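# Carry the round red tin from a storage shelf to the desk

## Task

Find the round red tin, which sits on a shelf in one of the storage bays, and set it on the desk so that it rests there by itself; move no other object to the desk and leave every other item where it was on its shelf, table or counter. The robot must not tip over or finish leaning. At the end, open the gripper off the tin and pull the robot away from it.

## Robot and tools

ROBOT. A simulated Hello Robot Stretch 3 with a single arm. It has a two-wheeled base (0.33 m long, 0.34 m wide) that can only drive straight or spin in place, a lift that raises the arm along a mast, and a telescoping arm that reaches out to the robot's right side. A wrist with yaw, pitch and roll carries a two-finger gripper. To move the gripper forward or back you drive the base. The head carries head_camera and nav_camera (aimed together by head pan and tilt); wrist_camera rides on the gripper. A spin pivots about the point between the drive wheels, 0.05 m behind the front edge; with the arm in and wrist folded the robot sweeps a 0.28 m radius circle, but an unfolded level wrist reaches past that.

FRAMES. Base frame: origin on the floor between the drive wheels, x ahead, y to the left, z up. hand_pose is reported in it, at the point where the closed fingertips meet. Odometry frame is the base frame where the scene began; heading is positive to the left, range -3.142 to 3.142.

execute_actions. Argument actions: a list run in order (empty list just returns state and images). Each action may have robot, steps (integer 1 to 450 control steps at 30 per second; default 1) and until (only together with steps; ends the action early when all its conditions hold). An action with only steps just waits. robot is one command, a list of up to 8 commands executed in sequence (each may also be {"pause_s": s}, s at most 15), or {"stop": true}, which brakes everything and clears the queue.
A command can contain:
- base: exactly one key. translate_m is a straight-line offset in metres from where the base is when that command begins, positive forward, magnitude up to 1. rotate_rad is an in-place turn offset in radians, positive counter-clockwise (left), magnitude up to 3.2. No sideways motion.
- joints: absolute targets by name; unnamed joints keep their current target. lift_m 0 to 1.1 (arm height, m); arm_m 0 to 0.52 (extension, m); wrist_yaw_rad -1.345 to 4.42 (0 along the arm, positive toward the robot's front, 3.0 folded over the base); wrist_pitch_rad -1.57 to 0.451 (0 level, negative tips fingers down); wrist_roll_rad -2.911 to 2.911 (0 fingers side by side); gripper_m -0.089 to 0.179 (larger is wider; actual fingertip gap is about 0.007 less when nearly shut, 0.025 less when fully open, zero under 0.007); head_pan_rad -3.953 to 1.73 (0 ahead, positive left, -1.57 looks along the arm); head_tilt_rad -1.53 to 0.419 (negative looks down).
- contact_limits: {"arm_m": effort percent 1 to 100}, the effort at which that arm motion halts; lower is gentler, too low halts immediately. Lasts until arm_m's next command.
Base and joint motions in one command start together and keep running past the action and while you think. A new command takes over immediately, discarding any older queue. Queued commands advance only when the previous one ends done (off_target also passes for base and gripper); otherwise the rest is dropped. If any value is out of range or invalid, the whole call is rejected and nothing runs.
To wait for everything to finish: steps 450 with until {"robot": {"status": "ended"}}. Other until fields compare readings, e.g. {"lift_m": [">", 0.3]} using =, !=, <, <=, >, >=, or a status word / ["!=","moving"]. {"any": {"status": "ended"}} fires when the first motion or the queue ends.

zoom_image: camera (head_camera, nav_camera or wrist_camera) and region [x0, y0, x1, y1] in pixels of that camera's latest image, top-left origin, at most 504 by 504.

finished_scene: scene number; ends the scene irreversibly and grades it. Wait until all motion has ended first.

RESULTS. base_status shows progress as (done of goal). joint_goals, joint_status (moving, done, off_target, contact_stop, time_out, stopped, not_commanded, torque_fault), measured_speeds, refusals count, queue (idle, running, done, dropped, stopped) and queue_left. on_its_own appears when the robot has changed a goal itself, a joint is slack or servo-off, a motor at rest is loaded, or base_tilt has shifted by 3 degrees or more (a lean warning). base_tilt in degrees, forward and right positive. motor_effort in percent, bracket = peak. lidar_m: 12 sectors of 30 degrees, first straight ahead, counter-clockwise (4th left, 7th behind, 10th right), plane 0.17 m high, sees table legs not tops. wrist_depth_mm and head_depth_mm: 7x7 grids of median depth. Lines starting refused:, dropped: or replaced: explain rejected goals, abandoned queues or how a prior motion ended. Each result carries one image per camera.

SPEED. Full base speed (0.30 m/s, 1.9 rad/s) needs lift_m under 0.30, arm_m under 0.03 and wrist_yaw_rad over 2.54; otherwise 0.10 m/s and 0.63 rad/s.

GRIPPING. Command gripper_m smaller than the tin's width to grasp; release by opening at least 0.02 beyond the touch point. Neither the reading nor done proves a grasp; check images. Overly hard squeezes get weakened and may let things slip.

CAUTIONS. Fold or unfold the wrist only with lift_m 0.32 to 0.95, pitch -0.4, roll near 0; once folded the lift may go down to 0.25. With yaw below -0.4 keep pitch at -0.5 or lower. Arm or lift pushing firmly gives contact_stop and the joint goes slack until recommanded. Pushing on something rigid with the gripper above about 0.45 m, pushing again after a contact stop, raising contact limits, or driving while holding or hooking something fixed can tip the robot; snagging furniture, especially reversing, too. If tilted, reverse the last move in small steps, pull the gripper free, and if still leaning lower lift_m to about 0.2. Wrist and head have no contact stop; long hard pushing can switch a wrist servo off for 10 s. Avoid drops, slams and knocking items off. A loose object may occasionally be nudged by outside forces.

Each tool is called after "Emit:" as name(argument=value, ...) on one line, values as JSON.

## Session

Emit:
execute_actions(actions=[])

Scene clock: 0.00 s.
robot.base_odometry: x=+0.000 y=+0.000 heading=+0.000 (m, m, rad; robot's odometry frame)
robot.turned_by_wheels: +0.000 (rad since the last result)
robot.turned_by_imu: +0.000 (rad since the last result)
robot.base_tilt: forward=-0.8 right=-0.3 (deg)
robot.lidar_m: 1.08 2.07 2.19 1.33 0.96 0.90 0.93 0.98 0.94 0.96 1.09 1.89
robot.head_depth_mm: 1827 2628 1831 1723 1646 1578 1522 / 1904 1413 1307 1265 1230 1194 1157 / 1735 1050 1046 1037 1026 1029 1014 / 1782 1084 1078 1080 1077 1076 1074 / 1853 1155 1152 1148 1147 1143 1142 / 1844 1232 1227 1226 1227 1224 2229 / 1825 2593 2407 2272 2239 2185 2188
robot.base_status: not_commanded
robot.joint_positions: lift_m=+0.545 arm_m=-0.003 wrist_yaw_rad=+3.065 wrist_pitch_rad=-0.330 wrist_roll_rad=-0.006 gripper_m=+0.037 head_pan_rad=+0.002 head_tilt_rad=-0.016
robot.joint_goals: lift_m=+0.545 arm_m=-0.003 wrist_yaw_rad=+3.065 wrist_pitch_rad=-0.330 wrist_roll_rad=-0.006 gripper_m=+0.037 head_pan_rad=+0.002 head_tilt_rad=-0.016
robot.joint_status: lift_m=not_commanded arm_m=not_commanded wrist_yaw_rad=not_commanded wrist_pitch_rad=not_commanded wrist_roll_rad=not_commanded gripper_m=not_commanded head_pan_rad=not_commanded head_tilt_rad=not_commanded
robot.measured_speeds: translate_m=+0.000 rotate_rad=+0.000 lift_m=+0.000 arm_m=+0.000 wrist_yaw_rad=+0.000 wrist_pitch_rad=+0.000 wrist_roll_rad=+0.000 head_pan_rad=+0.000 head_tilt_rad=+0.000
robot: refusals=0 queue=idle queue_left=0
robot.motor_effort: left_wheel=+1 right_wheel=+0 lift_m=+35 arm_m=-1 wrist_yaw_rad=+0 wrist_pitch_rad=+8 wrist_roll_rad=+0 gripper_m=+1 head_pan_rad=+0 head_tilt_rad=+1 (%)
robot.hand_pose: x=-0.0034 y=+0.0916 z=+0.5778 quat_wxyz=(+0.143, +0.699, +0.090, +0.695) (m; robot's base frame)
robot.wrist_depth_mm: 739 856 - - - - - / 776 919 - - - - - / 766 944 - - - - - / 791 - - - - - - / 800 - - - - - - / 818 949 955 908 - 914 894 / 777 806 853 796 738 759 741
pictures: head_camera (sideways: a quarter turn clockwise sets it upright), nav_camera (sideways: a quarter turn counterclockwise sets it upright), wrist_camera
Images, in order (width x height): head_camera 896x504, nav_camera 672x504, wrist_camera 644x364.

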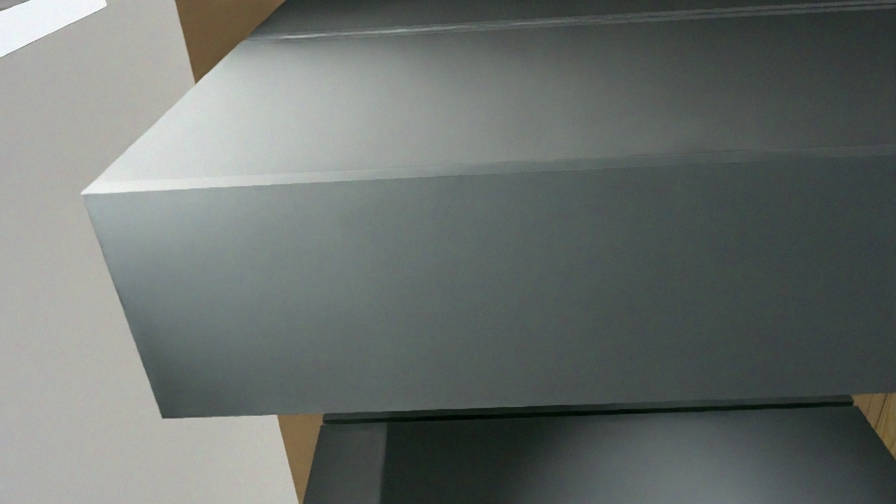

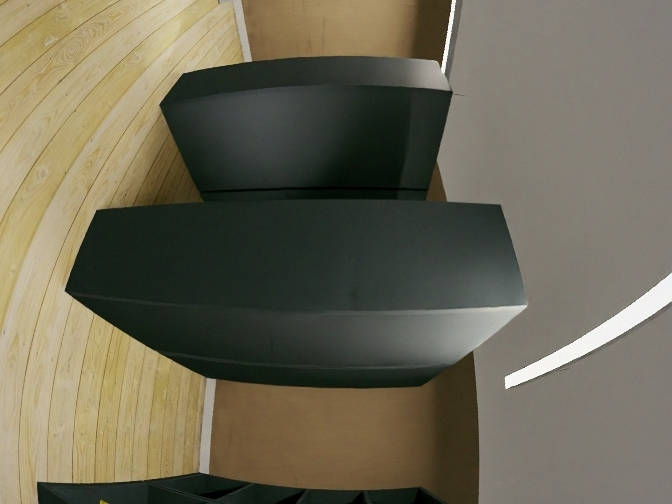

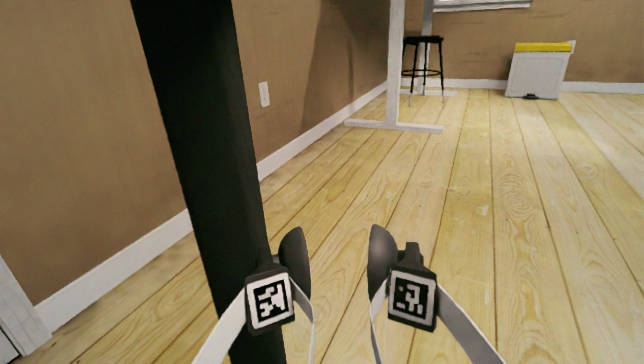

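Emit:
execute_actions(actions=[{"robot":{"joints":{"head_pan_rad":-1.57,"head_tilt_rad":-0.4}},"steps":200,"until":{"robot":{"status":"ended"}}}])

Emit:
execute_actions(actions=[{"robot":{"joints":{"head_pan_rad":-3.1,"head_tilt_rad":-0.3}},"steps":200,"until":{"robot":{"status":"ended"}}}])

Emit:
execute_actions(actions=[{"robot":{"joints":{"head_pan_rad":1.5,"head_tilt_rad":-0.3}},"steps":300,"until":{"robot":{"status":"ended"}}}])

Scene clock: 8.83 s.
robot.base_odometry: x=+0.000 y=+0.000 heading=+0.000 (m, m, rad; robot's odometry frame)
robot.turned_by_wheels: +0.000 (rad since the last result)
robot.turned_by_imu: +0.000 (rad since the last result)
robot.base_tilt: forward=-0.8 right=-0.3 (deg)
robot.lidar_m: 1.08 2.07 2.18 1.33 0.96 0.89 0.93 0.98 0.93 0.97 1.09 1.89
robot.head_depth_mm: 787 826 873 928 982 1047 1126 / 823 871 918 977 1042 1114 1206 / 865 911 970 1037 1108 1192 1288 / 907 965 1031 1099 1186 1278 1386 / 959 1022 1093 1174 1268 1382 1462 / 1015 1084 1172 1260 1368 1462 1489 / 1075 1146 1201 1250 1289 1329 1375
robot.base_status: not_commanded
robot.joint_positions: lift_m=+0.545 arm_m=-0.003 wrist_yaw_rad=+3.065 wrist_pitch_rad=-0.330 wrist_roll_rad=-0.006 gripper_m=+0.037 head_pan_rad=-1.563 head_tilt_rad=-0.395
robot.joint_goals: lift_m=+0.545 arm_m=-0.003 wrist_yaw_rad=+3.065 wrist_pitch_rad=-0.330 wrist_roll_rad=-0.006 gripper_m=+0.037 head_pan_rad=-1.570 head_tilt_rad=-0.400
robot.joint_status: lift_m=not_commanded arm_m=not_commanded wrist_yaw_rad=not_commanded wrist_pitch_rad=not_commanded wrist_roll_rad=not_commanded gripper_m=not_commanded head_pan_rad=done head_tilt_rad=done
robot.measured_speeds: translate_m=+0.000 rotate_rad=+0.000 lift_m=+0.000 arm_m=+0.000 wrist_yaw_rad=+0.000 wrist_pitch_rad=+0.000 wrist_roll_rad=+0.000 head_pan_rad=+0.000 head_tilt_rad=+0.000
robot: refusals=0 queue=done queue_left=0
robot.motor_effort: left_wheel=+1(1) right_wheel=+0(0) lift_m=+35(35) arm_m=-1(1) wrist_yaw_rad=+0(0) wrist_pitch_rad=+8(8) wrist_roll_rad=-1(1) gripper_m=+1(1) head_pan_rad=-3(34) head_tilt_rad=-2(18) (%)
robot.hand_pose: x=-0.0034 y=+0.0916 z=+0.5778 quat_wxyz=(+0.143, +0.699, +0.090, +0.695) (m; robot's base frame)
robot.wrist_depth_mm: 738 845 - - - - - / 753 919 - - - - - / 772 931 - - - - - / 780 - - - - - - / 797 - - - - - - / 837 973 936 918 - 889 858 / 781 827 825 786 754 744 760
pictures: head_camera (sideways: a quarter turn clockwise sets it upright), nav_camera (sideways: a quarter turn counterclockwise sets it upright), wrist_camera
camera_calibration (this result's frames):
head_camera: T_world_to_cam=[[0.0417861, 0.364047, -0.930443, 1.22979], [0.997792, 0.0329093, 0.0576869, -0.0828332], [0.051621, -0.930799, -0.361868, 0.429633], [0, 0, 0, 1]] pos_world=[0.0090841, -0.0450722, 1.3045]
nav_camera: T_world_to_cam=[[0.00828003, -0.42656, 0.904421, -1.13751], [-0.998808, -0.0470398, -0.0130416, 0.0729361], [0.0481068, -0.903235, -0.426441, 0.50565], [0, 0, 0, 1]] pos_world=[0.0579425, -0.025063, 1.24537]
wrist_camera: T_world_to_cam=[[0.996627, -0.0514478, -0.0639391, 0.0567184], [-0.0796033, -0.41653, -0.90563, 0.608683], [0.0199601, 0.907665, -0.419221, 0.324471], [0, 0, 0, 1]] pos_world=[-0.0145503, -0.0380576, 0.690893]
Images, in order (width x height): head_camera 896x504, nav_camera 672x504, wrist_camera 644x364.

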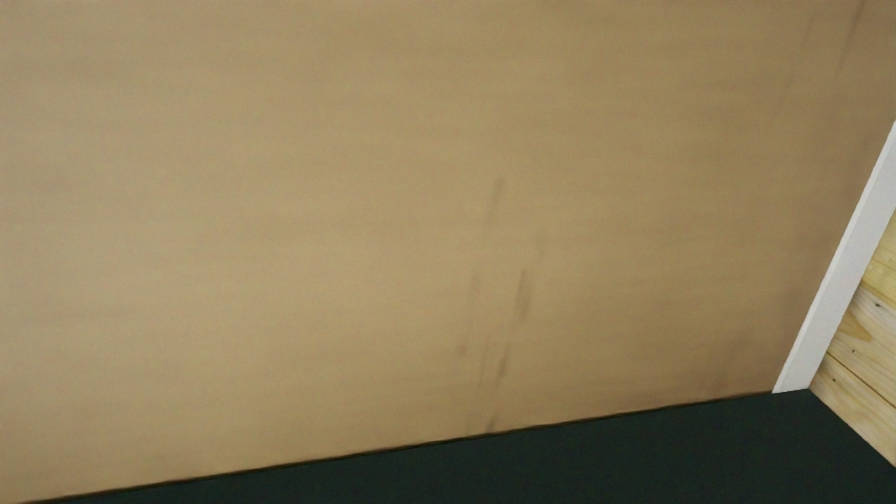

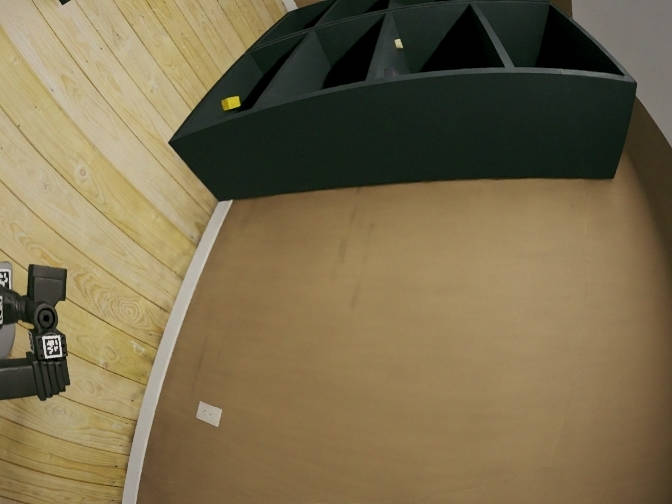

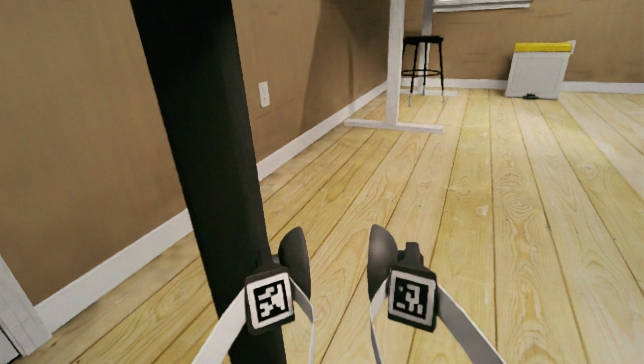

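Scene clock: 10.17 s.
robot.base_odometry: x=+0.000 y=+0.000 heading=+0.000 (m, m, rad; robot's odometry frame)
robot.turned_by_wheels: +0.000 (rad since the last result)
robot.turned_by_imu: +0.000 (rad since the last result)
robot.base_tilt: forward=-0.8 right=-0.3 (deg)
robot.lidar_m: 1.08 2.07 2.18 1.33 0.96 0.89 0.93 0.97 0.94 0.97 1.09 1.90
robot.head_depth_mm: 777 810 847 879 919 973 1018 / 819 856 892 934 985 1036 1088 / 863 904 948 994 1048 1104 1169 / 916 957 1006 1067 1121 1189 1260 / 964 1017 1074 1126 1203 1306 1409 / 1057 1121 1180 1241 1290 1342 1389 / 1077 1102 1127 1144 1171 1195 1224
robot.base_status: not_commanded
robot.joint_positions: lift_m=+0.545 arm_m=-0.003 wrist_yaw_rad=+3.065 wrist_pitch_rad=-0.330 wrist_roll_rad=-0.006 gripper_m=+0.037 head_pan_rad=-3.093 head_tilt_rad=-0.310
robot.joint_goals: lift_m=+0.545 arm_m=-0.003 wrist_yaw_rad=+3.065 wrist_pitch_rad=-0.330 wrist_roll_rad=-0.006 gripper_m=+0.037 head_pan_rad=-3.100 head_tilt_rad=-0.300
robot.joint_status: lift_m=not_commanded arm_m=not_commanded wrist_yaw_rad=not_commanded wrist_pitch_rad=not_commanded wrist_roll_rad=not_commanded gripper_m=not_commanded head_pan_rad=done head_tilt_rad=done
robot.measured_speeds: translate_m=+0.000 rotate_rad=+0.000 lift_m=+0.000 arm_m=+0.000 wrist_yaw_rad=+0.000 wrist_pitch_rad=+0.000 wrist_roll_rad=+0.000 head_pan_rad=+0.000 head_tilt_rad=+0.000
robot: refusals=0 queue=done queue_left=0
robot.motor_effort: left_wheel=+1(1) right_wheel=+0(0) lift_m=+35(36) arm_m=-1(1) wrist_yaw_rad=+0(0) wrist_pitch_rad=+8(8) wrist_roll_rad=-1(1) gripper_m=+1(1) head_pan_rad=-3(31) head_tilt_rad=+3(10) (%)
robot.hand_pose: x=-0.0034 y=+0.0916 z=+0.5778 quat_wxyz=(+0.143, +0.699, +0.090, +0.695) (m; robot's base frame)
robot.wrist_depth_mm: 745 875 - - - - - / 757 924 - - - - - / 786 924 - - - - - / 788 - - - - - - / 800 - - - - - - / 828 981 946 909 - 922 888 / 772 824 814 765 747 745 736
pictures: head_camera (sideways: a quarter turn clockwise sets it upright), nav_camera (sideways: a quarter turn counterclockwise sets it upright), wrist_camera
camera_calibration (this result's frames):
head_camera: T_world_to_cam=[[0.285405, -0.0308164, -0.957912, 1.26417], [0.0783655, -0.995386, 0.0553705, -0.0742152], [-0.955198, -0.0908702, -0.281673, 0.331405], [0, 0, 0, 1]] pos_world=[-0.0384257, -0.00480078, 1.30842]
nav_camera: T_world_to_cam=[[-0.347801, -0.0218541, 0.937314, -1.17826], [-0.0886969, 0.996012, -0.00968929, 0.0630212], [-0.933364, -0.0865068, -0.348352, 0.410016], [0, 0, 0, 1]] pos_world=[-0.0215149, -0.0530505, 1.24784]
wrist_camera: T_world_to_cam=[[0.996627, -0.0514481, -0.0639392, 0.0567184], [-0.0796035, -0.41653, -0.90563, 0.608683], [0.0199603, 0.907665, -0.419221, 0.324471], [0, 0, 0, 1]] pos_world=[-0.0145503, -0.0380576, 0.690893]
Images, in order (width x height): head_camera 896x504, nav_camera 672x504, wrist_camera 644x364.

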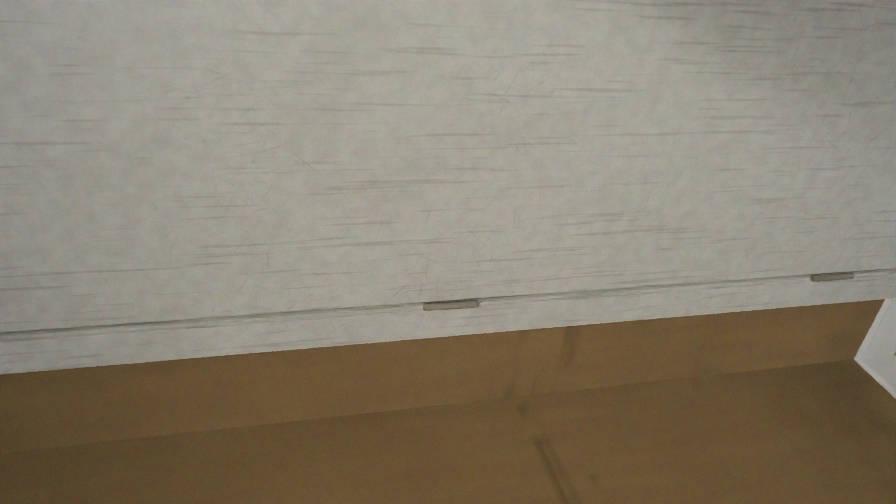

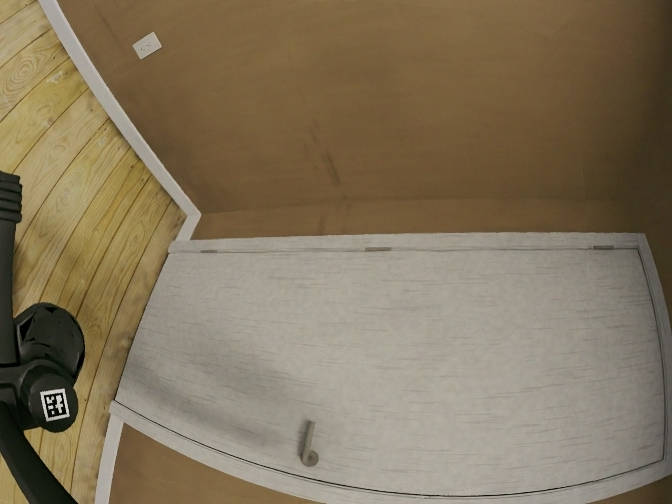

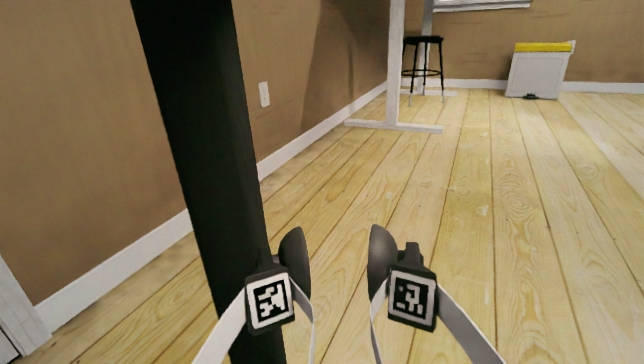

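Scene clock: 12.90 s.
robot.base_odometry: x=+0.000 y=+0.000 heading=+0.000 (m, m, rad; robot's odometry frame)
robot.turned_by_wheels: +0.000 (rad since the last result)
robot.turned_by_imu: +0.000 (rad since the last result)
robot.base_tilt: forward=-0.8 right=-0.3 (deg)
robot.lidar_m: 1.08 2.07 2.18 1.33 0.96 0.89 0.93 0.97 0.93 0.97 1.09 1.90
robot.head_depth_mm: 3218 3366 3413 3285 2871 2069 1614 / 3248 3326 3116 3054 2600 2097 1607 / 2448 2496 2549 2662 2632 2100 1643 / 1952 1987 2044 2089 2165 2030 1648 / 1624 1658 1689 1728 1765 1795 1654 / 1387 1414 1440 1469 1501 1521 1537 / 1217 1234 1254 1277 1300 1320 1341
robot.base_status: not_commanded
robot.joint_positions: lift_m=+0.545 arm_m=-0.003 wrist_yaw_rad=+3.065 wrist_pitch_rad=-0.330 wrist_roll_rad=-0.006 gripper_m=+0.037 head_pan_rad=+1.493 head_tilt_rad=-0.310
robot.joint_goals: lift_m=+0.545 arm_m=-0.003 wrist_yaw_rad=+3.065 wrist_pitch_rad=-0.330 wrist_roll_rad=-0.006 gripper_m=+0.037 head_pan_rad=+1.500 head_tilt_rad=-0.300
robot.joint_status: lift_m=not_commanded arm_m=not_commanded wrist_yaw_rad=not_commanded wrist_pitch_rad=not_commanded wrist_roll_rad=not_commanded gripper_m=not_commanded head_pan_rad=done head_tilt_rad=done
robot.measured_speeds: translate_m=+0.000 rotate_rad=+0.000 lift_m=+0.000 arm_m=+0.000 wrist_yaw_rad=+0.000 wrist_pitch_rad=+0.000 wrist_roll_rad=+0.000 head_pan_rad=+0.000 head_tilt_rad=+0.000
robot: refusals=0 queue=done queue_left=0
robot.motor_effort: left_wheel=+1(1) right_wheel=+0(0) lift_m=+35(35) arm_m=-1(1) wrist_yaw_rad=+0(0) wrist_pitch_rad=+8(8) wrist_roll_rad=-1(1) gripper_m=+0(0) head_pan_rad=+2(31) head_tilt_rad=+3(4) (%)
robot.hand_pose: x=-0.0034 y=+0.0916 z=+0.5778 quat_wxyz=(+0.143, +0.699, +0.090, +0.695) (m; robot's base frame)
robot.wrist_depth_mm: 764 880 - - - - - / 757 915 - - - - - / 753 948 - - - - - / 793 - - - - - - / 807 - - - - - - / 849 948 922 949 - 859 867 / 798 781 825 804 745 734 718
pictures: head_camera (sideways: a quarter turn clockwise sets it upright), nav_camera (sideways: a quarter turn counterclockwise sets it upright), wrist_camera
camera_calibration (this result's frames):
head_camera: T_world_to_cam=[[-0.0666635, -0.27903, -0.957966, 1.26639], [-0.997303, 0.0481887, 0.0553648, -0.0676462], [0.0307147, 0.959073, -0.28149, 0.325153], [0, 0, 0, 1]] pos_world=[0.00697106, 0.0447741, 1.30843]
nav_camera: T_world_to_cam=[[0.0223109, 0.347592, 0.93738, -1.1806], [0.99923, -0.0380282, -0.00968164, 0.0563749], [0.0322817, 0.936874, -0.348173, 0.403893], [0, 0, 0, 1]] pos_world=[-0.0430295, 0.0341152, 1.24784]
wrist_camera: T_world_to_cam=[[0.996627, -0.0514478, -0.0639392, 0.0567184], [-0.0796033, -0.41653, -0.90563, 0.608683], [0.0199601, 0.907665, -0.419221, 0.324471], [0, 0, 0, 1]] pos_world=[-0.0145503, -0.0380576, 0.690893]
Images, in order (width x height): head_camera 896x504, nav_camera 672x504, wrist_camera 644x364.

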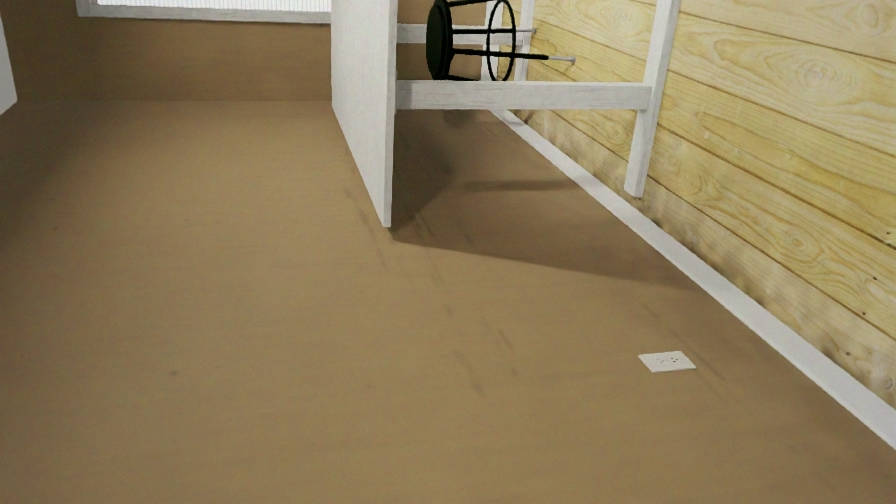

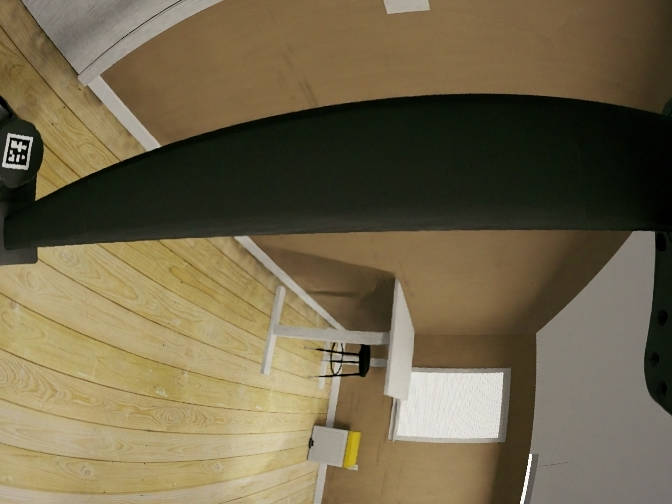

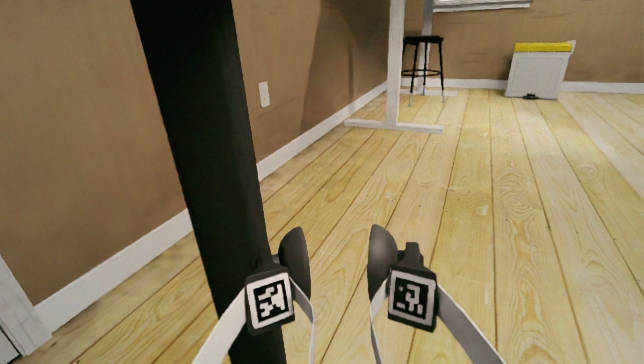

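Emit:
execute_actions(actions=[{"robot":[{"joints":{"lift_m":0.25,"head_pan_rad":-1.2,"head_tilt_rad":-0.3},"base":{"rotate_rad":1.1}},{"base":{"translate_m":1.0}},{"base":{"rotate_rad":-0.5}}],"steps":450,"until":{"robot":{"status":"ended"}}}])

Scene clock: 28.87 s.
robot.base_odometry: x=+0.454 y=+0.891 heading=+0.600 (m, m, rad; robot's odometry frame)
robot.turned_by_wheels: +0.600 (rad since the last result)
robot.turned_by_imu: +0.606 (rad since the last result)
robot.base_tilt: forward=-0.8 right=-0.3 (deg)
robot.lidar_m: 1.53 2.06 1.19 0.91 0.90 0.94 1.32 1.93 1.78 1.03 1.02 1.30
robot.head_depth_mm: 885 924 965 1014 1059 1118 1178 / 881 918 958 1004 1050 1109 1166 / 869 909 952 993 1045 1100 1159 / 1628 1696 1807 1880 2503 2020 1644 / 2503 2608 2738 2810 2910 2140 1655 / 2470 2592 2700 2803 2875 2139 1658 / 2468 2554 2667 2797 2806 2154 1680
robot.base_status: done (rotate_rad -0.4999 of -0.5000)
robot.joint_positions: lift_m=+0.251 arm_m=-0.003 wrist_yaw_rad=+3.065 wrist_pitch_rad=-0.330 wrist_roll_rad=-0.006 gripper_m=+0.037 head_pan_rad=-1.193 head_tilt_rad=-0.310
robot.joint_goals: lift_m=+0.250 arm_m=-0.003 wrist_yaw_rad=+3.065 wrist_pitch_rad=-0.330 wrist_roll_rad=-0.006 gripper_m=+0.037 head_pan_rad=-1.200 head_tilt_rad=-0.300
robot.joint_status: lift_m=done arm_m=not_commanded wrist_yaw_rad=not_commanded wrist_pitch_rad=not_commanded wrist_roll_rad=not_commanded gripper_m=not_commanded head_pan_rad=done head_tilt_rad=done
robot.measured_speeds: translate_m=+0.000 rotate_rad=+0.000 lift_m=+0.000 arm_m=+0.000 wrist_yaw_rad=+0.000 wrist_pitch_rad=+0.000 wrist_roll_rad=+0.000 head_pan_rad=+0.000 head_tilt_rad=+0.000
robot: refusals=0 queue=done queue_left=0
robot.motor_effort: left_wheel=+2(7) right_wheel=-2(10) lift_m=+18(35) arm_m=-1(1) wrist_yaw_rad=+1(0) wrist_pitch_rad=+8(8) wrist_roll_rad=-1(1) gripper_m=+1(0) head_pan_rad=-2(33) head_tilt_rad=+3(3) (%)
robot.hand_pose: x=-0.0034 y=+0.0916 z=+0.2836 quat_wxyz=(+0.143, +0.699, +0.090, +0.695) (m; robot's base frame)
robot.wrist_depth_mm: 648 692 861 961 - - - / 701 763 934 - - - - / 706 799 981 - - - - / 756 850 - 875 851 823 829 / 710 730 - 658 688 630 612 / 571 563 548 534 - 513 505 / 461 478 - - 422 432 420
pictures: head_camera (sideways: a quarter turn clockwise sets it upright), nav_camera (sideways: a quarter turn counterclockwise sets it upright), wrist_camera
camera_calibration (this result's frames):
head_camera: T_world_to_cam=[[-0.062795, 0.279582, -0.958066, 1.26649], [0.916756, 0.395594, 0.0553543, -0.0793083], [0.394481, -0.874837, -0.28115, 0.322491], [0, 0, 0, 1]] pos_world=[0.0250191, -0.0405874, 1.30844]
nav_camera: T_world_to_cam=[[0.132795, -0.321639, 0.937504, -1.18144], [-0.914022, -0.40555, -0.00966747, 0.0680273], [0.383314, -0.855615, -0.347841, 0.401319], [0, 0, 0, 1]] pos_world=[0.0652363, -0.00903388, 1.24786]
wrist_camera: T_world_to_cam=[[0.996627, -0.0514502, -0.0639403, 0.0379038], [-0.0796061, -0.416567, -0.905613, 0.342184], [0.0199586, 0.907648, -0.419257, 0.201134], [0, 0, 0, 1]] pos_world=[-0.0145503, -0.038066, 0.396637]
Images, in order (width x height): head_camera 896x504, nav_camera 672x504, wrist_camera 644x364.

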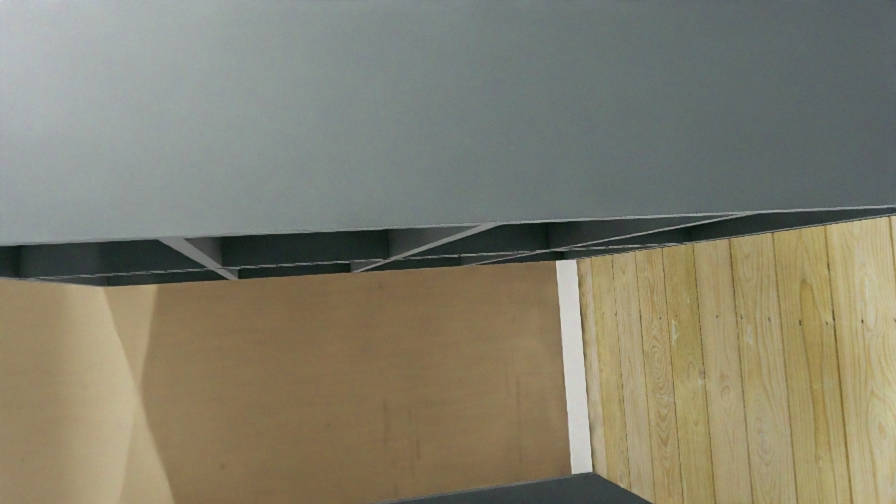

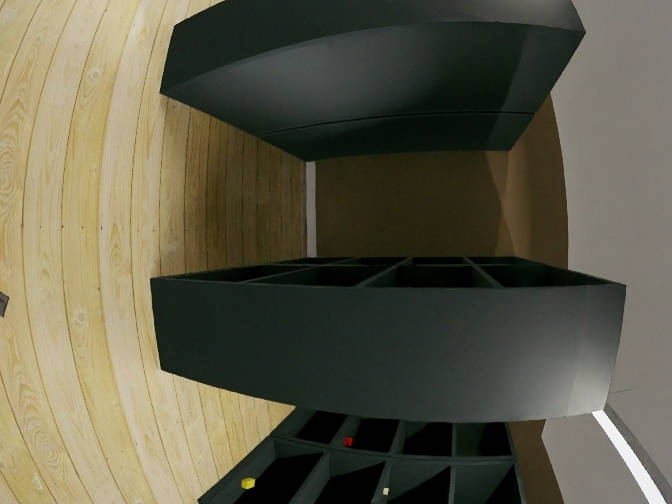

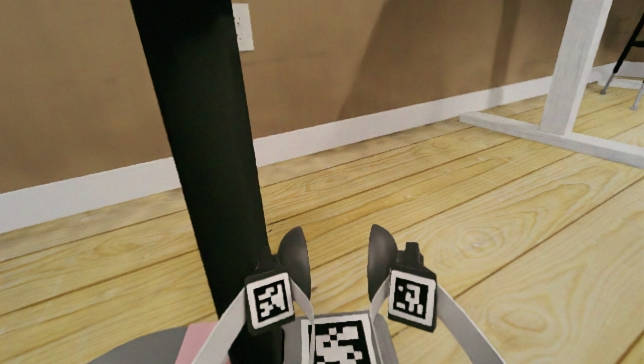

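Emit:
execute_actions(actions=[{"robot":[{"joints":{"head_pan_rad":-0.7,"head_tilt_rad":-0.4},"base":{"rotate_rad":-2.17}},{"base":{"translate_m":1.0}},{"base":{"translate_m":0.1}},{"base":{"rotate_rad":1.24}}],"steps":450,"until":{"robot":{"status":"ended"}}}])

Scene clock: 58.00 s.
robot.base_odometry: x=+0.455 y=-0.209 heading=-0.330 (m, m, rad; robot's odometry frame)
robot.turned_by_wheels: -0.930 (rad since the last result)
robot.turned_by_imu: -0.918 (rad since the last result)
robot.base_tilt: forward=-0.8 right=-0.2 (deg)
robot.lidar_m: 0.91 0.61 0.82 2.30 1.75 1.45 1.41 1.19 0.99 0.98 0.69 1.43
robot.head_depth_mm: 679 1193 1238 825 748 994 824 / 892 1346 1389 895 1474 1106 1313 / 1076 1438 1491 1073 1486 1197 1411 / 1263 1359 1436 1505 1502 1667 1465 / 1223 1299 1368 1464 1583 1721 1519 / 1979 2097 2165 2277 2421 1936 1526 / 1949 2032 2146 2286 2352 1934 1543
robot.base_status: done (rotate_rad +1.2399 of +1.2400)
robot.joint_positions: lift_m=+0.251 arm_m=-0.003 wrist_yaw_rad=+3.065 wrist_pitch_rad=-0.330 wrist_roll_rad=-0.006 gripper_m=+0.037 head_pan_rad=-0.707 head_tilt_rad=-0.396
robot.joint_goals: lift_m=+0.250 arm_m=-0.003 wrist_yaw_rad=+3.065 wrist_pitch_rad=-0.330 wrist_roll_rad=-0.006 gripper_m=+0.037 head_pan_rad=-0.700 head_tilt_rad=-0.400
robot.joint_status: lift_m=done arm_m=not_commanded wrist_yaw_rad=not_commanded wrist_pitch_rad=not_commanded wrist_roll_rad=not_commanded gripper_m=not_commanded head_pan_rad=done head_tilt_rad=done
robot.measured_speeds: translate_m=+0.000 rotate_rad=+0.000 lift_m=+0.000 arm_m=+0.000 wrist_yaw_rad=+0.000 wrist_pitch_rad=+0.000 wrist_roll_rad=+0.000 head_pan_rad=+0.000 head_tilt_rad=+0.000
robot: refusals=0 queue=done queue_left=0
robot.motor_effort: left_wheel=+1(9) right_wheel=+2(12) lift_m=+18(18) arm_m=-2(2) wrist_yaw_rad=+0(0) wrist_pitch_rad=+8(8) wrist_roll_rad=-1(1) gripper_m=+0(0) head_pan_rad=+3(25) head_tilt_rad=-1(10) (%)
robot.hand_pose: x=-0.0034 y=+0.0916 z=+0.2836 quat_wxyz=(+0.143, +0.699, +0.090, +0.695) (m; robot's base frame)
robot.wrist_depth_mm: - - - - - - 630 / - - - - - - 621 / - - - - - - 644 / 996 936 - 883 852 836 638 / 705 701 - 683 694 645 590 / 571 547 551 533 - 518 500 / 464 489 - - 424 428 426
pictures: head_camera (sideways: a quarter turn clockwise sets it upright), nav_camera (sideways: a quarter turn counterclockwise sets it upright), wrist_camera
camera_calibration (this result's frames):
head_camera: T_world_to_cam=[[-0.248242, 0.270823, -0.93007, 1.23107], [0.629295, 0.775021, 0.0577124, -0.0806184], [0.736454, -0.570962, -0.36282, 0.426696], [0, 0, 0, 1]] pos_world=[0.0420947, -0.0272953, 1.30445]
nav_camera: T_world_to_cam=[[0.32825, -0.273979, 0.903984, -1.13889], [-0.619255, -0.785081, -0.0130816, 0.0706727], [0.713285, -0.555503, -0.427366, 0.502796], [0, 0, 0, 1]] pos_world=[0.0589676, 0.0227566, 1.24534]
wrist_camera: T_world_to_cam=[[0.996627, -0.0514504, -0.0639401, 0.0379016], [-0.0796061, -0.416566, -0.905613, 0.342167], [0.0199588, 0.907648, -0.419257, 0.201169], [0, 0, 0, 1]] pos_world=[-0.0145503, -0.0381052, 0.396636]
Images, in order (width x height): head_camera 896x504, nav_camera 672x504, wrist_camera 644x364.

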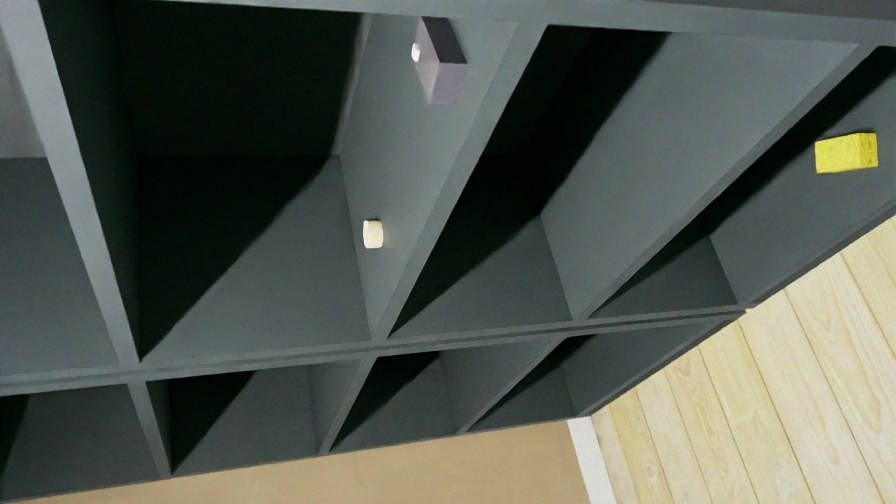

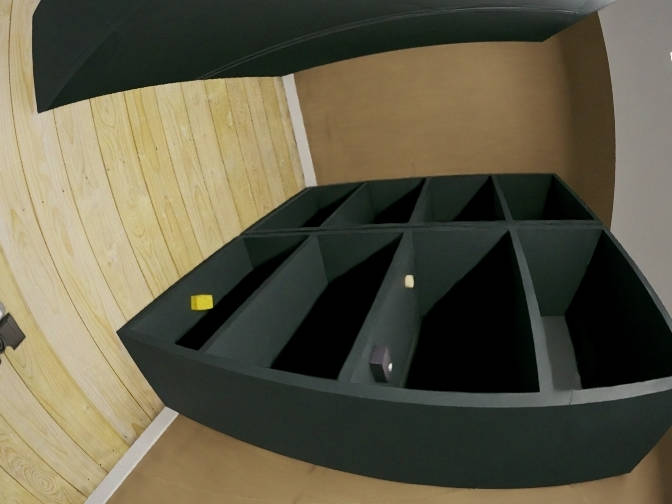

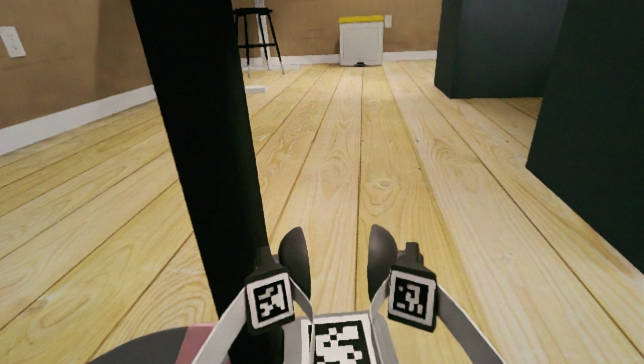

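Emit:
execute_actions(actions=[{"robot":[{"joints":{"lift_m":0.5,"wrist_pitch_rad":-0.4,"head_pan_rad":-1.0,"head_tilt_rad":-0.6}},{"joints":{"wrist_yaw_rad":1.57,"gripper_m":0.15}},{"base":{"translate_m":0.9},"joints":{"wrist_pitch_rad":0}}],"steps":450,"until":{"robot":{"status":"ended"}}}])

Scene clock: 78.70 s.
robot.base_odometry: x=+1.306 y=-0.501 heading=-0.330 (m, m, rad; robot's odometry frame)
robot.turned_by_wheels: +0.000 (rad since the last result)
robot.turned_by_imu: +0.006 (rad since the last result)
robot.base_tilt: forward=-0.8 right=-0.3 (deg)
robot.lidar_m: 0.52 0.27 0.23 0.23 0.25 0.41 2.30 1.40 0.79 1.03 0.82 1.45
robot.head_depth_mm: 713 797 813 1033 1084 1325 1204 / 685 748 809 909 1021 1173 1235 / 1229 1208 900 1334 1144 1374 1294 / 1350 1386 1605 1463 1673 1491 1300 / 1469 1527 1758 1488 1804 1551 1310 / 1414 1444 1620 1638 1817 1573 1316 / 1315 1373 1512 1629 1767 1568 1318
robot.base_status: done (translate_m +0.9000 of +0.9000)
robot.joint_positions: lift_m=+0.499 arm_m=-0.003 wrist_yaw_rad=+1.572 wrist_pitch_rad=-0.023 wrist_roll_rad=-0.006 gripper_m=+0.150 head_pan_rad=-0.993 head_tilt_rad=-0.593
robot.joint_goals: lift_m=+0.500 arm_m=-0.003 wrist_yaw_rad=+1.570 wrist_pitch_rad=+0.000 wrist_roll_rad=-0.006 gripper_m=+0.150 head_pan_rad=-1.000 head_tilt_rad=-0.600
robot.joint_status: lift_m=done arm_m=not_commanded wrist_yaw_rad=done wrist_pitch_rad=done wrist_roll_rad=not_commanded gripper_m=done head_pan_rad=done head_tilt_rad=done
robot.measured_speeds: translate_m=+0.000 rotate_rad=+0.000 lift_m=+0.000 arm_m=+0.000 wrist_yaw_rad=+0.000 wrist_pitch_rad=+0.000 wrist_roll_rad=+0.000 head_pan_rad=+0.000 head_tilt_rad=+0.000
robot: refusals=0 queue=done queue_left=0
robot.motor_effort: left_wheel=-1(4) right_wheel=+2(6) lift_m=+51(53) arm_m=-2(1) wrist_yaw_rad=-1(1) wrist_pitch_rad=+12(12) wrist_roll_rad=+0(1) gripper_m=+1(84) head_pan_rad=-2(22) head_tilt_rad=-3(14) (%)
robot.hand_pose: x=+0.2343 y=-0.1422 z=+0.6082 quat_wxyz=(+0.507, +0.504, -0.492, +0.496) (m; robot's base frame)
robot.wrist_depth_mm: 337 451 702 - - - - / 344 463 695 - - - - / 338 448 684 - - - - / 340 444 696 - - - - / 340 450 684 - - - - / 334 406 723 - - - - / 339 466 686 - - 969 972
pictures: head_camera (sideways: a quarter turn clockwise sets it upright), nav_camera (sideways: a quarter turn counterclockwise sets it upright), wrist_camera
camera_calibration (this result's frames):
head_camera: T_world_to_cam=[[-0.257174, 0.476199, -0.84089, 1.1148], [0.828824, 0.556125, 0.0614523, -0.0866892], [0.496903, -0.681146, -0.537706, 0.655723], [0, 0, 0, 1]] pos_world=[0.0327153, -0.0360122, 1.29533]
nav_camera: T_world_to_cam=[[0.329594, -0.496517, 0.803019, -1.00723], [-0.817416, -0.575685, -0.0204501, 0.0814703], [0.472439, -0.64966, -0.595603, 0.72316], [0, 0, 0, 1]] pos_world=[0.0569231, 0.016602, 1.24121]
wrist_camera: T_world_to_cam=[[0.0440719, -0.997598, -0.0534343, -0.107997], [-0.128098, 0.0474018, -0.990628, 0.686751], [0.990782, 0.0505037, -0.125701, 0.0168524], [0, 0, 0, 1]] pos_world=[0.0760338, -0.141142, 0.676662]
Images, in order (width x height): head_camera 896x504, nav_camera 672x504, wrist_camera 644x364.

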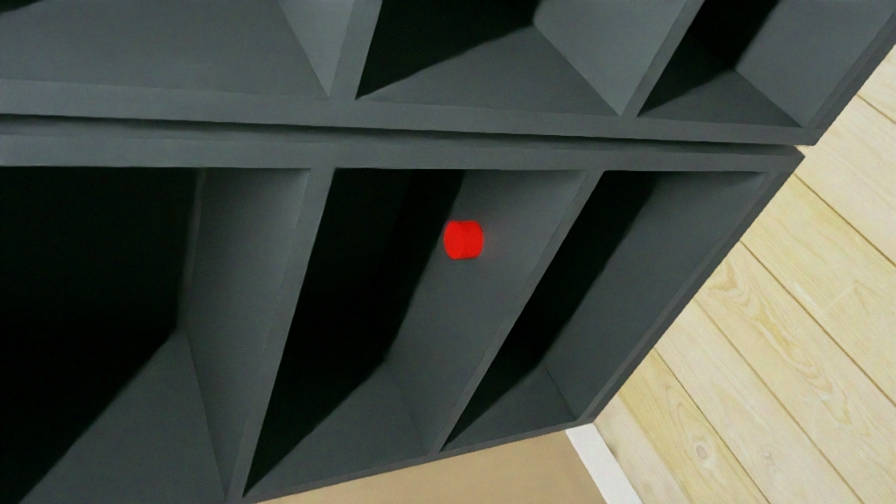

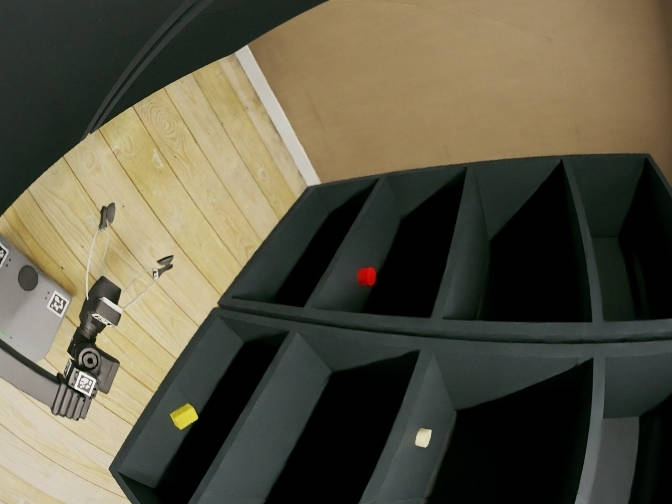

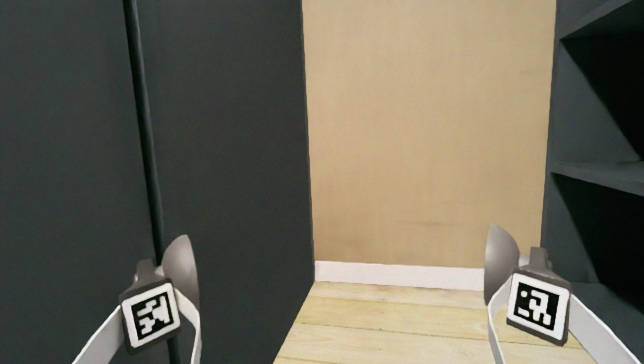

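Emit:
execute_actions(actions=[{"robot":[{"base":{"rotate_rad":-0.2},"joints":{"head_pan_rad":0,"head_tilt_rad":-0.9}}],"steps":450,"until":{"robot":{"status":"ended"}}}])

Scene clock: 92.23 s.
robot.base_odometry: x=+1.306 y=-0.501 heading=-0.530 (m, m, rad; robot's odometry frame)
robot.turned_by_wheels: -0.200 (rad since the last result)
robot.turned_by_imu: -0.199 (rad since the last result)
robot.base_tilt: forward=-0.8 right=-0.2 (deg)
robot.lidar_m: 0.90 0.32 0.24 0.23 0.23 0.32 2.30 1.65 0.79 1.14 0.82 1.49
robot.head_depth_mm: 1290 1475 1719 1672 1440 1267 1121 / 1283 1475 1714 1674 1446 1270 1129 / 1274 1463 1712 1688 1460 1271 1134 / 1272 1464 1700 1703 1463 1284 1143 / 1271 1458 1656 1633 1443 1264 1151 / 1160 1106 1053 1006 964 919 882 / 761 737 712 698 668 650 632
robot.base_status: done (rotate_rad -0.1999 of -0.2000)
robot.joint_positions: lift_m=+0.499 arm_m=-0.003 wrist_yaw_rad=+1.571 wrist_pitch_rad=-0.022 wrist_roll_rad=-0.006 gripper_m=+0.150 head_pan_rad=-0.007 head_tilt_rad=-0.889
robot.joint_goals: lift_m=+0.500 arm_m=-0.003 wrist_yaw_rad=+1.570 wrist_pitch_rad=+0.000 wrist_roll_rad=-0.006 gripper_m=+0.150 head_pan_rad=+0.000 head_tilt_rad=-0.900
robot.joint_status: lift_m=done arm_m=not_commanded wrist_yaw_rad=done wrist_pitch_rad=done wrist_roll_rad=not_commanded gripper_m=done head_pan_rad=done head_tilt_rad=done
robot.measured_speeds: translate_m=+0.000 rotate_rad=+0.000 lift_m=+0.000 arm_m=+0.000 wrist_yaw_rad=+0.000 wrist_pitch_rad=+0.000 wrist_roll_rad=+0.000 head_pan_rad=+0.000 head_tilt_rad=+0.000
robot: refusals=0 queue=done queue_left=0
robot.motor_effort: left_wheel=+3(6) right_wheel=-2(7) lift_m=+51(51) arm_m=-1(2) wrist_yaw_rad=+0(1) wrist_pitch_rad=+12(12) wrist_roll_rad=-1(1) gripper_m=+1(1) head_pan_rad=+3(33) head_tilt_rad=-4(19) (%)
robot.hand_pose: x=+0.2343 y=-0.1423 z=+0.6083 quat_wxyz=(+0.507, +0.504, -0.492, +0.496) (m; robot's base frame)
robot.wrist_depth_mm: 429 622 - - - - 934 / 429 625 - - - - - / 429 616 - - - - - / 413 603 - - - - 744 / 418 605 - - - - - / 408 526 - - - - - / 397 642 979 - - 953 875
pictures: head_camera (sideways: a quarter turn clockwise sets it upright), nav_camera (sideways: a quarter turn counterclockwise sets it upright), wrist_camera
camera_calibration (this result's frames):
head_camera: T_world_to_cam=[[-0.760945, 0.0501687, -0.646874, 0.864993], [0.0125845, 0.99796, 0.0625938, -0.0831721], [0.648694, 0.0394899, -0.760024, 0.943979], [0, 0, 0, 1]] pos_world=[0.0469052, 0.00232928, 1.28219]
nav_camera: T_world_to_cam=[[0.804362, -0.000916532, 0.594139, -0.737919], [0.0210035, -0.99933, -0.0299767, 0.0887487], [0.593769, 0.0365912, -0.803803, 0.993202], [0, 0, 0, 1]] pos_world=[0.00195704, 0.0516705, 1.23943]
wrist_camera: T_world_to_cam=[[0.0436546, -0.997617, -0.053429, -0.108013], [-0.127959, 0.0474562, -0.990643, 0.686771], [0.990818, 0.0500829, -0.125583, 0.0167178], [0, 0, 0, 1]] pos_world=[0.0760297, -0.141184, 0.676674]
Images, in order (width x height): head_camera 896x504, nav_camera 672x504, wrist_camera 644x364.

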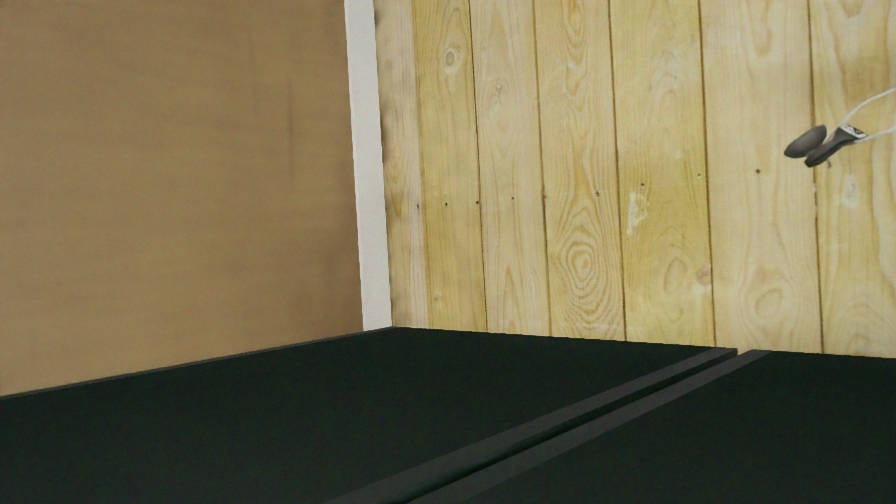

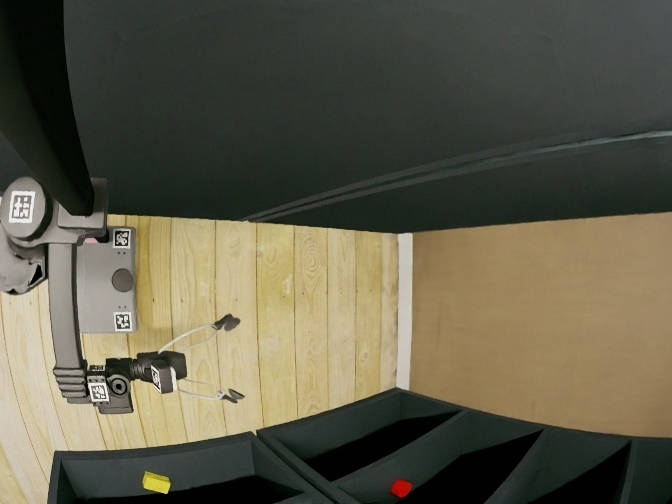

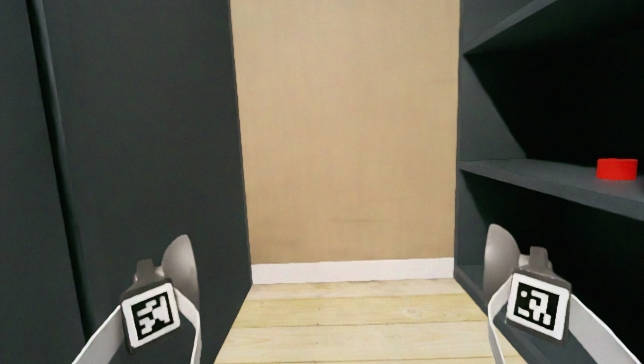

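Emit:
execute_actions(actions=[{"robot":[{"base":{"translate_m":0.88},"joints":{"head_pan_rad":-1.57,"head_tilt_rad":-0.8,"lift_m":0.52}},{"joints":{"wrist_yaw_rad":0}}],"steps":450,"until":{"robot":{"status":"ended"}}}])

Scene clock: 112.03 s.
robot.base_odometry: x=+2.065 y=-0.945 heading=-0.530 (m, m, rad; robot's odometry frame)
robot.turned_by_wheels: +0.000 (rad since the last result)
robot.turned_by_imu: +0.006 (rad since the last result)
robot.base_tilt: forward=-0.8 right=-0.3 (deg)
robot.lidar_m: 0.56 0.32 0.24 0.23 0.24 0.32 0.89 1.44 0.76 1.14 0.80 0.58
robot.head_depth_mm: 937 710 1160 1037 1207 1281 1157 / 942 721 1234 1079 1404 1291 1163 / 953 729 1238 1077 1395 1300 - / 951 735 1247 1067 1401 1306 1173 / 950 715 1242 1104 1411 1319 1172 / 949 725 1256 1110 1419 1311 1189 / 964 732 1270 1118 1349 1314 1191
robot.base_status: done (translate_m +0.8800 of +0.8800)
robot.joint_positions: lift_m=+0.519 arm_m=-0.003 wrist_yaw_rad=+0.002 wrist_pitch_rad=-0.022 wrist_roll_rad=-0.006 gripper_m=+0.150 head_pan_rad=-1.563 head_tilt_rad=-0.804
robot.joint_goals: lift_m=+0.520 arm_m=-0.003 wrist_yaw_rad=+0.000 wrist_pitch_rad=+0.000 wrist_roll_rad=-0.006 gripper_m=+0.150 head_pan_rad=-1.570 head_tilt_rad=-0.800
robot.joint_status: lift_m=done arm_m=not_commanded wrist_yaw_rad=done wrist_pitch_rad=done wrist_roll_rad=not_commanded gripper_m=done head_pan_rad=done head_tilt_rad=done
robot.measured_speeds: translate_m=+0.000 rotate_rad=+0.000 lift_m=+0.000 arm_m=+0.000 wrist_yaw_rad=+0.000 wrist_pitch_rad=+0.000 wrist_roll_rad=+0.000 head_pan_rad=+0.000 head_tilt_rad=+0.000
robot: refusals=0 queue=done queue_left=0
robot.motor_effort: left_wheel=+2(6) right_wheel=-1(2) lift_m=+51(51) arm_m=-1(1) wrist_yaw_rad=-1(1) wrist_pitch_rad=+12(12) wrist_roll_rad=-1(1) gripper_m=+1(0) head_pan_rad=-3(33) head_tilt_rad=+1(8) (%)
robot.hand_pose: x=-0.0210 y=-0.3981 z=+0.6285 quat_wxyz=(+0.710, +0.009, -0.704, -0.007) (m; robot's base frame)
robot.wrist_depth_mm: 587 718 759 769 803 533 409 / 609 887 851 867 873 529 424 / 608 878 889 880 883 537 431 / 602 833 901 878 877 549 447 / 540 570 539 515 492 477 454 / 575 713 965 939 948 669 476 / 577 892 985 945 914 575 868
pictures: head_camera (sideways: a quarter turn clockwise sets it upright), nav_camera (sideways: a quarter turn counterclockwise sets it upright), wrist_camera
camera_calibration (this result's frames):
head_camera: T_world_to_cam=[[0.0391992, 0.704027, -0.709091, 0.941186], [0.997995, 0.00771342, 0.0628284, -0.0894956], [0.0497024, -0.710131, -0.702313, 0.87258], [0, 0, 0, 1]] pos_world=[0.00905302, -0.0422839, 1.28583]
nav_camera: T_world_to_cam=[[0.0107325, -0.751016, 0.660197, -0.819147], [-0.998883, -0.0384319, -0.0274803, 0.0917231], [0.0460107, -0.659165, -0.75059, 0.927351], [0, 0, 0, 1]] pos_world=[0.0577441, -0.000389748, 1.23938]
wrist_camera: T_world_to_cam=[[-0.99756, -0.0449919, -0.0533911, 0.00641953], [0.0472926, 0.127143, -0.990756, 0.721761], [0.0513644, -0.990863, -0.124705, -0.149669], [0, 0, 0, 1]] pos_world=[-0.0200424, -0.23978, 0.696767]
Images, in order (width x height): head_camera 896x504, nav_camera 672x504, wrist_camera 644x364.

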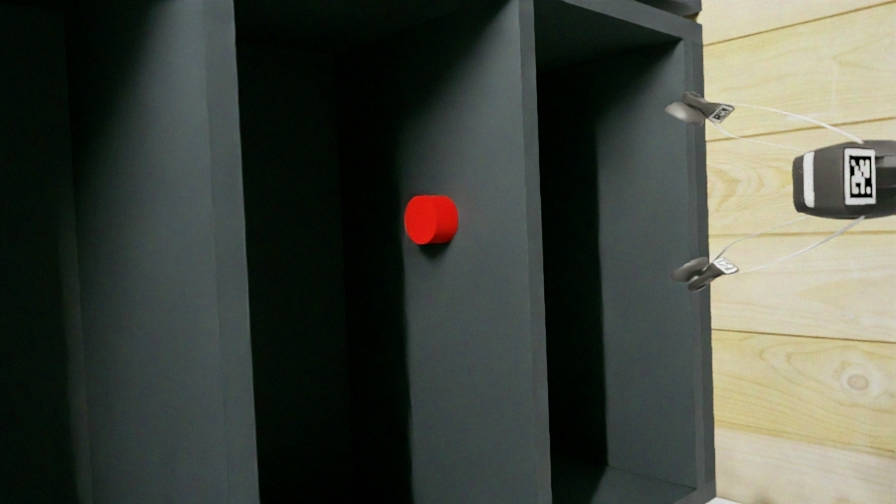

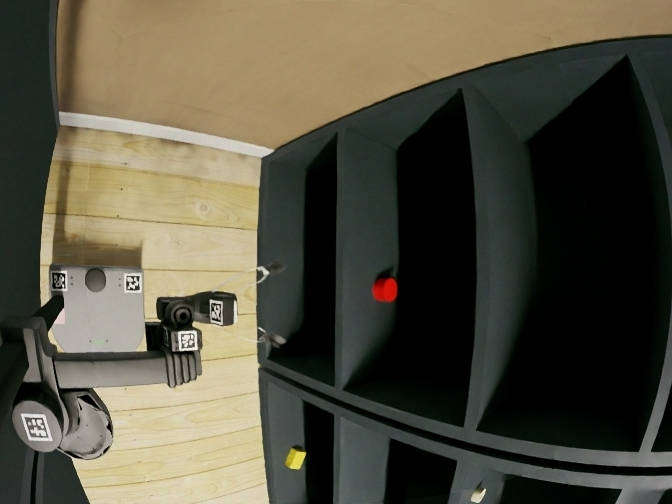

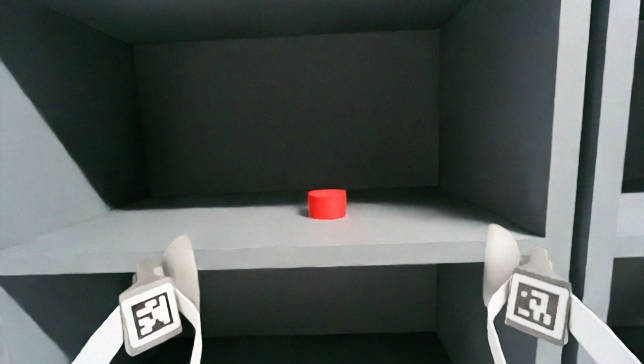

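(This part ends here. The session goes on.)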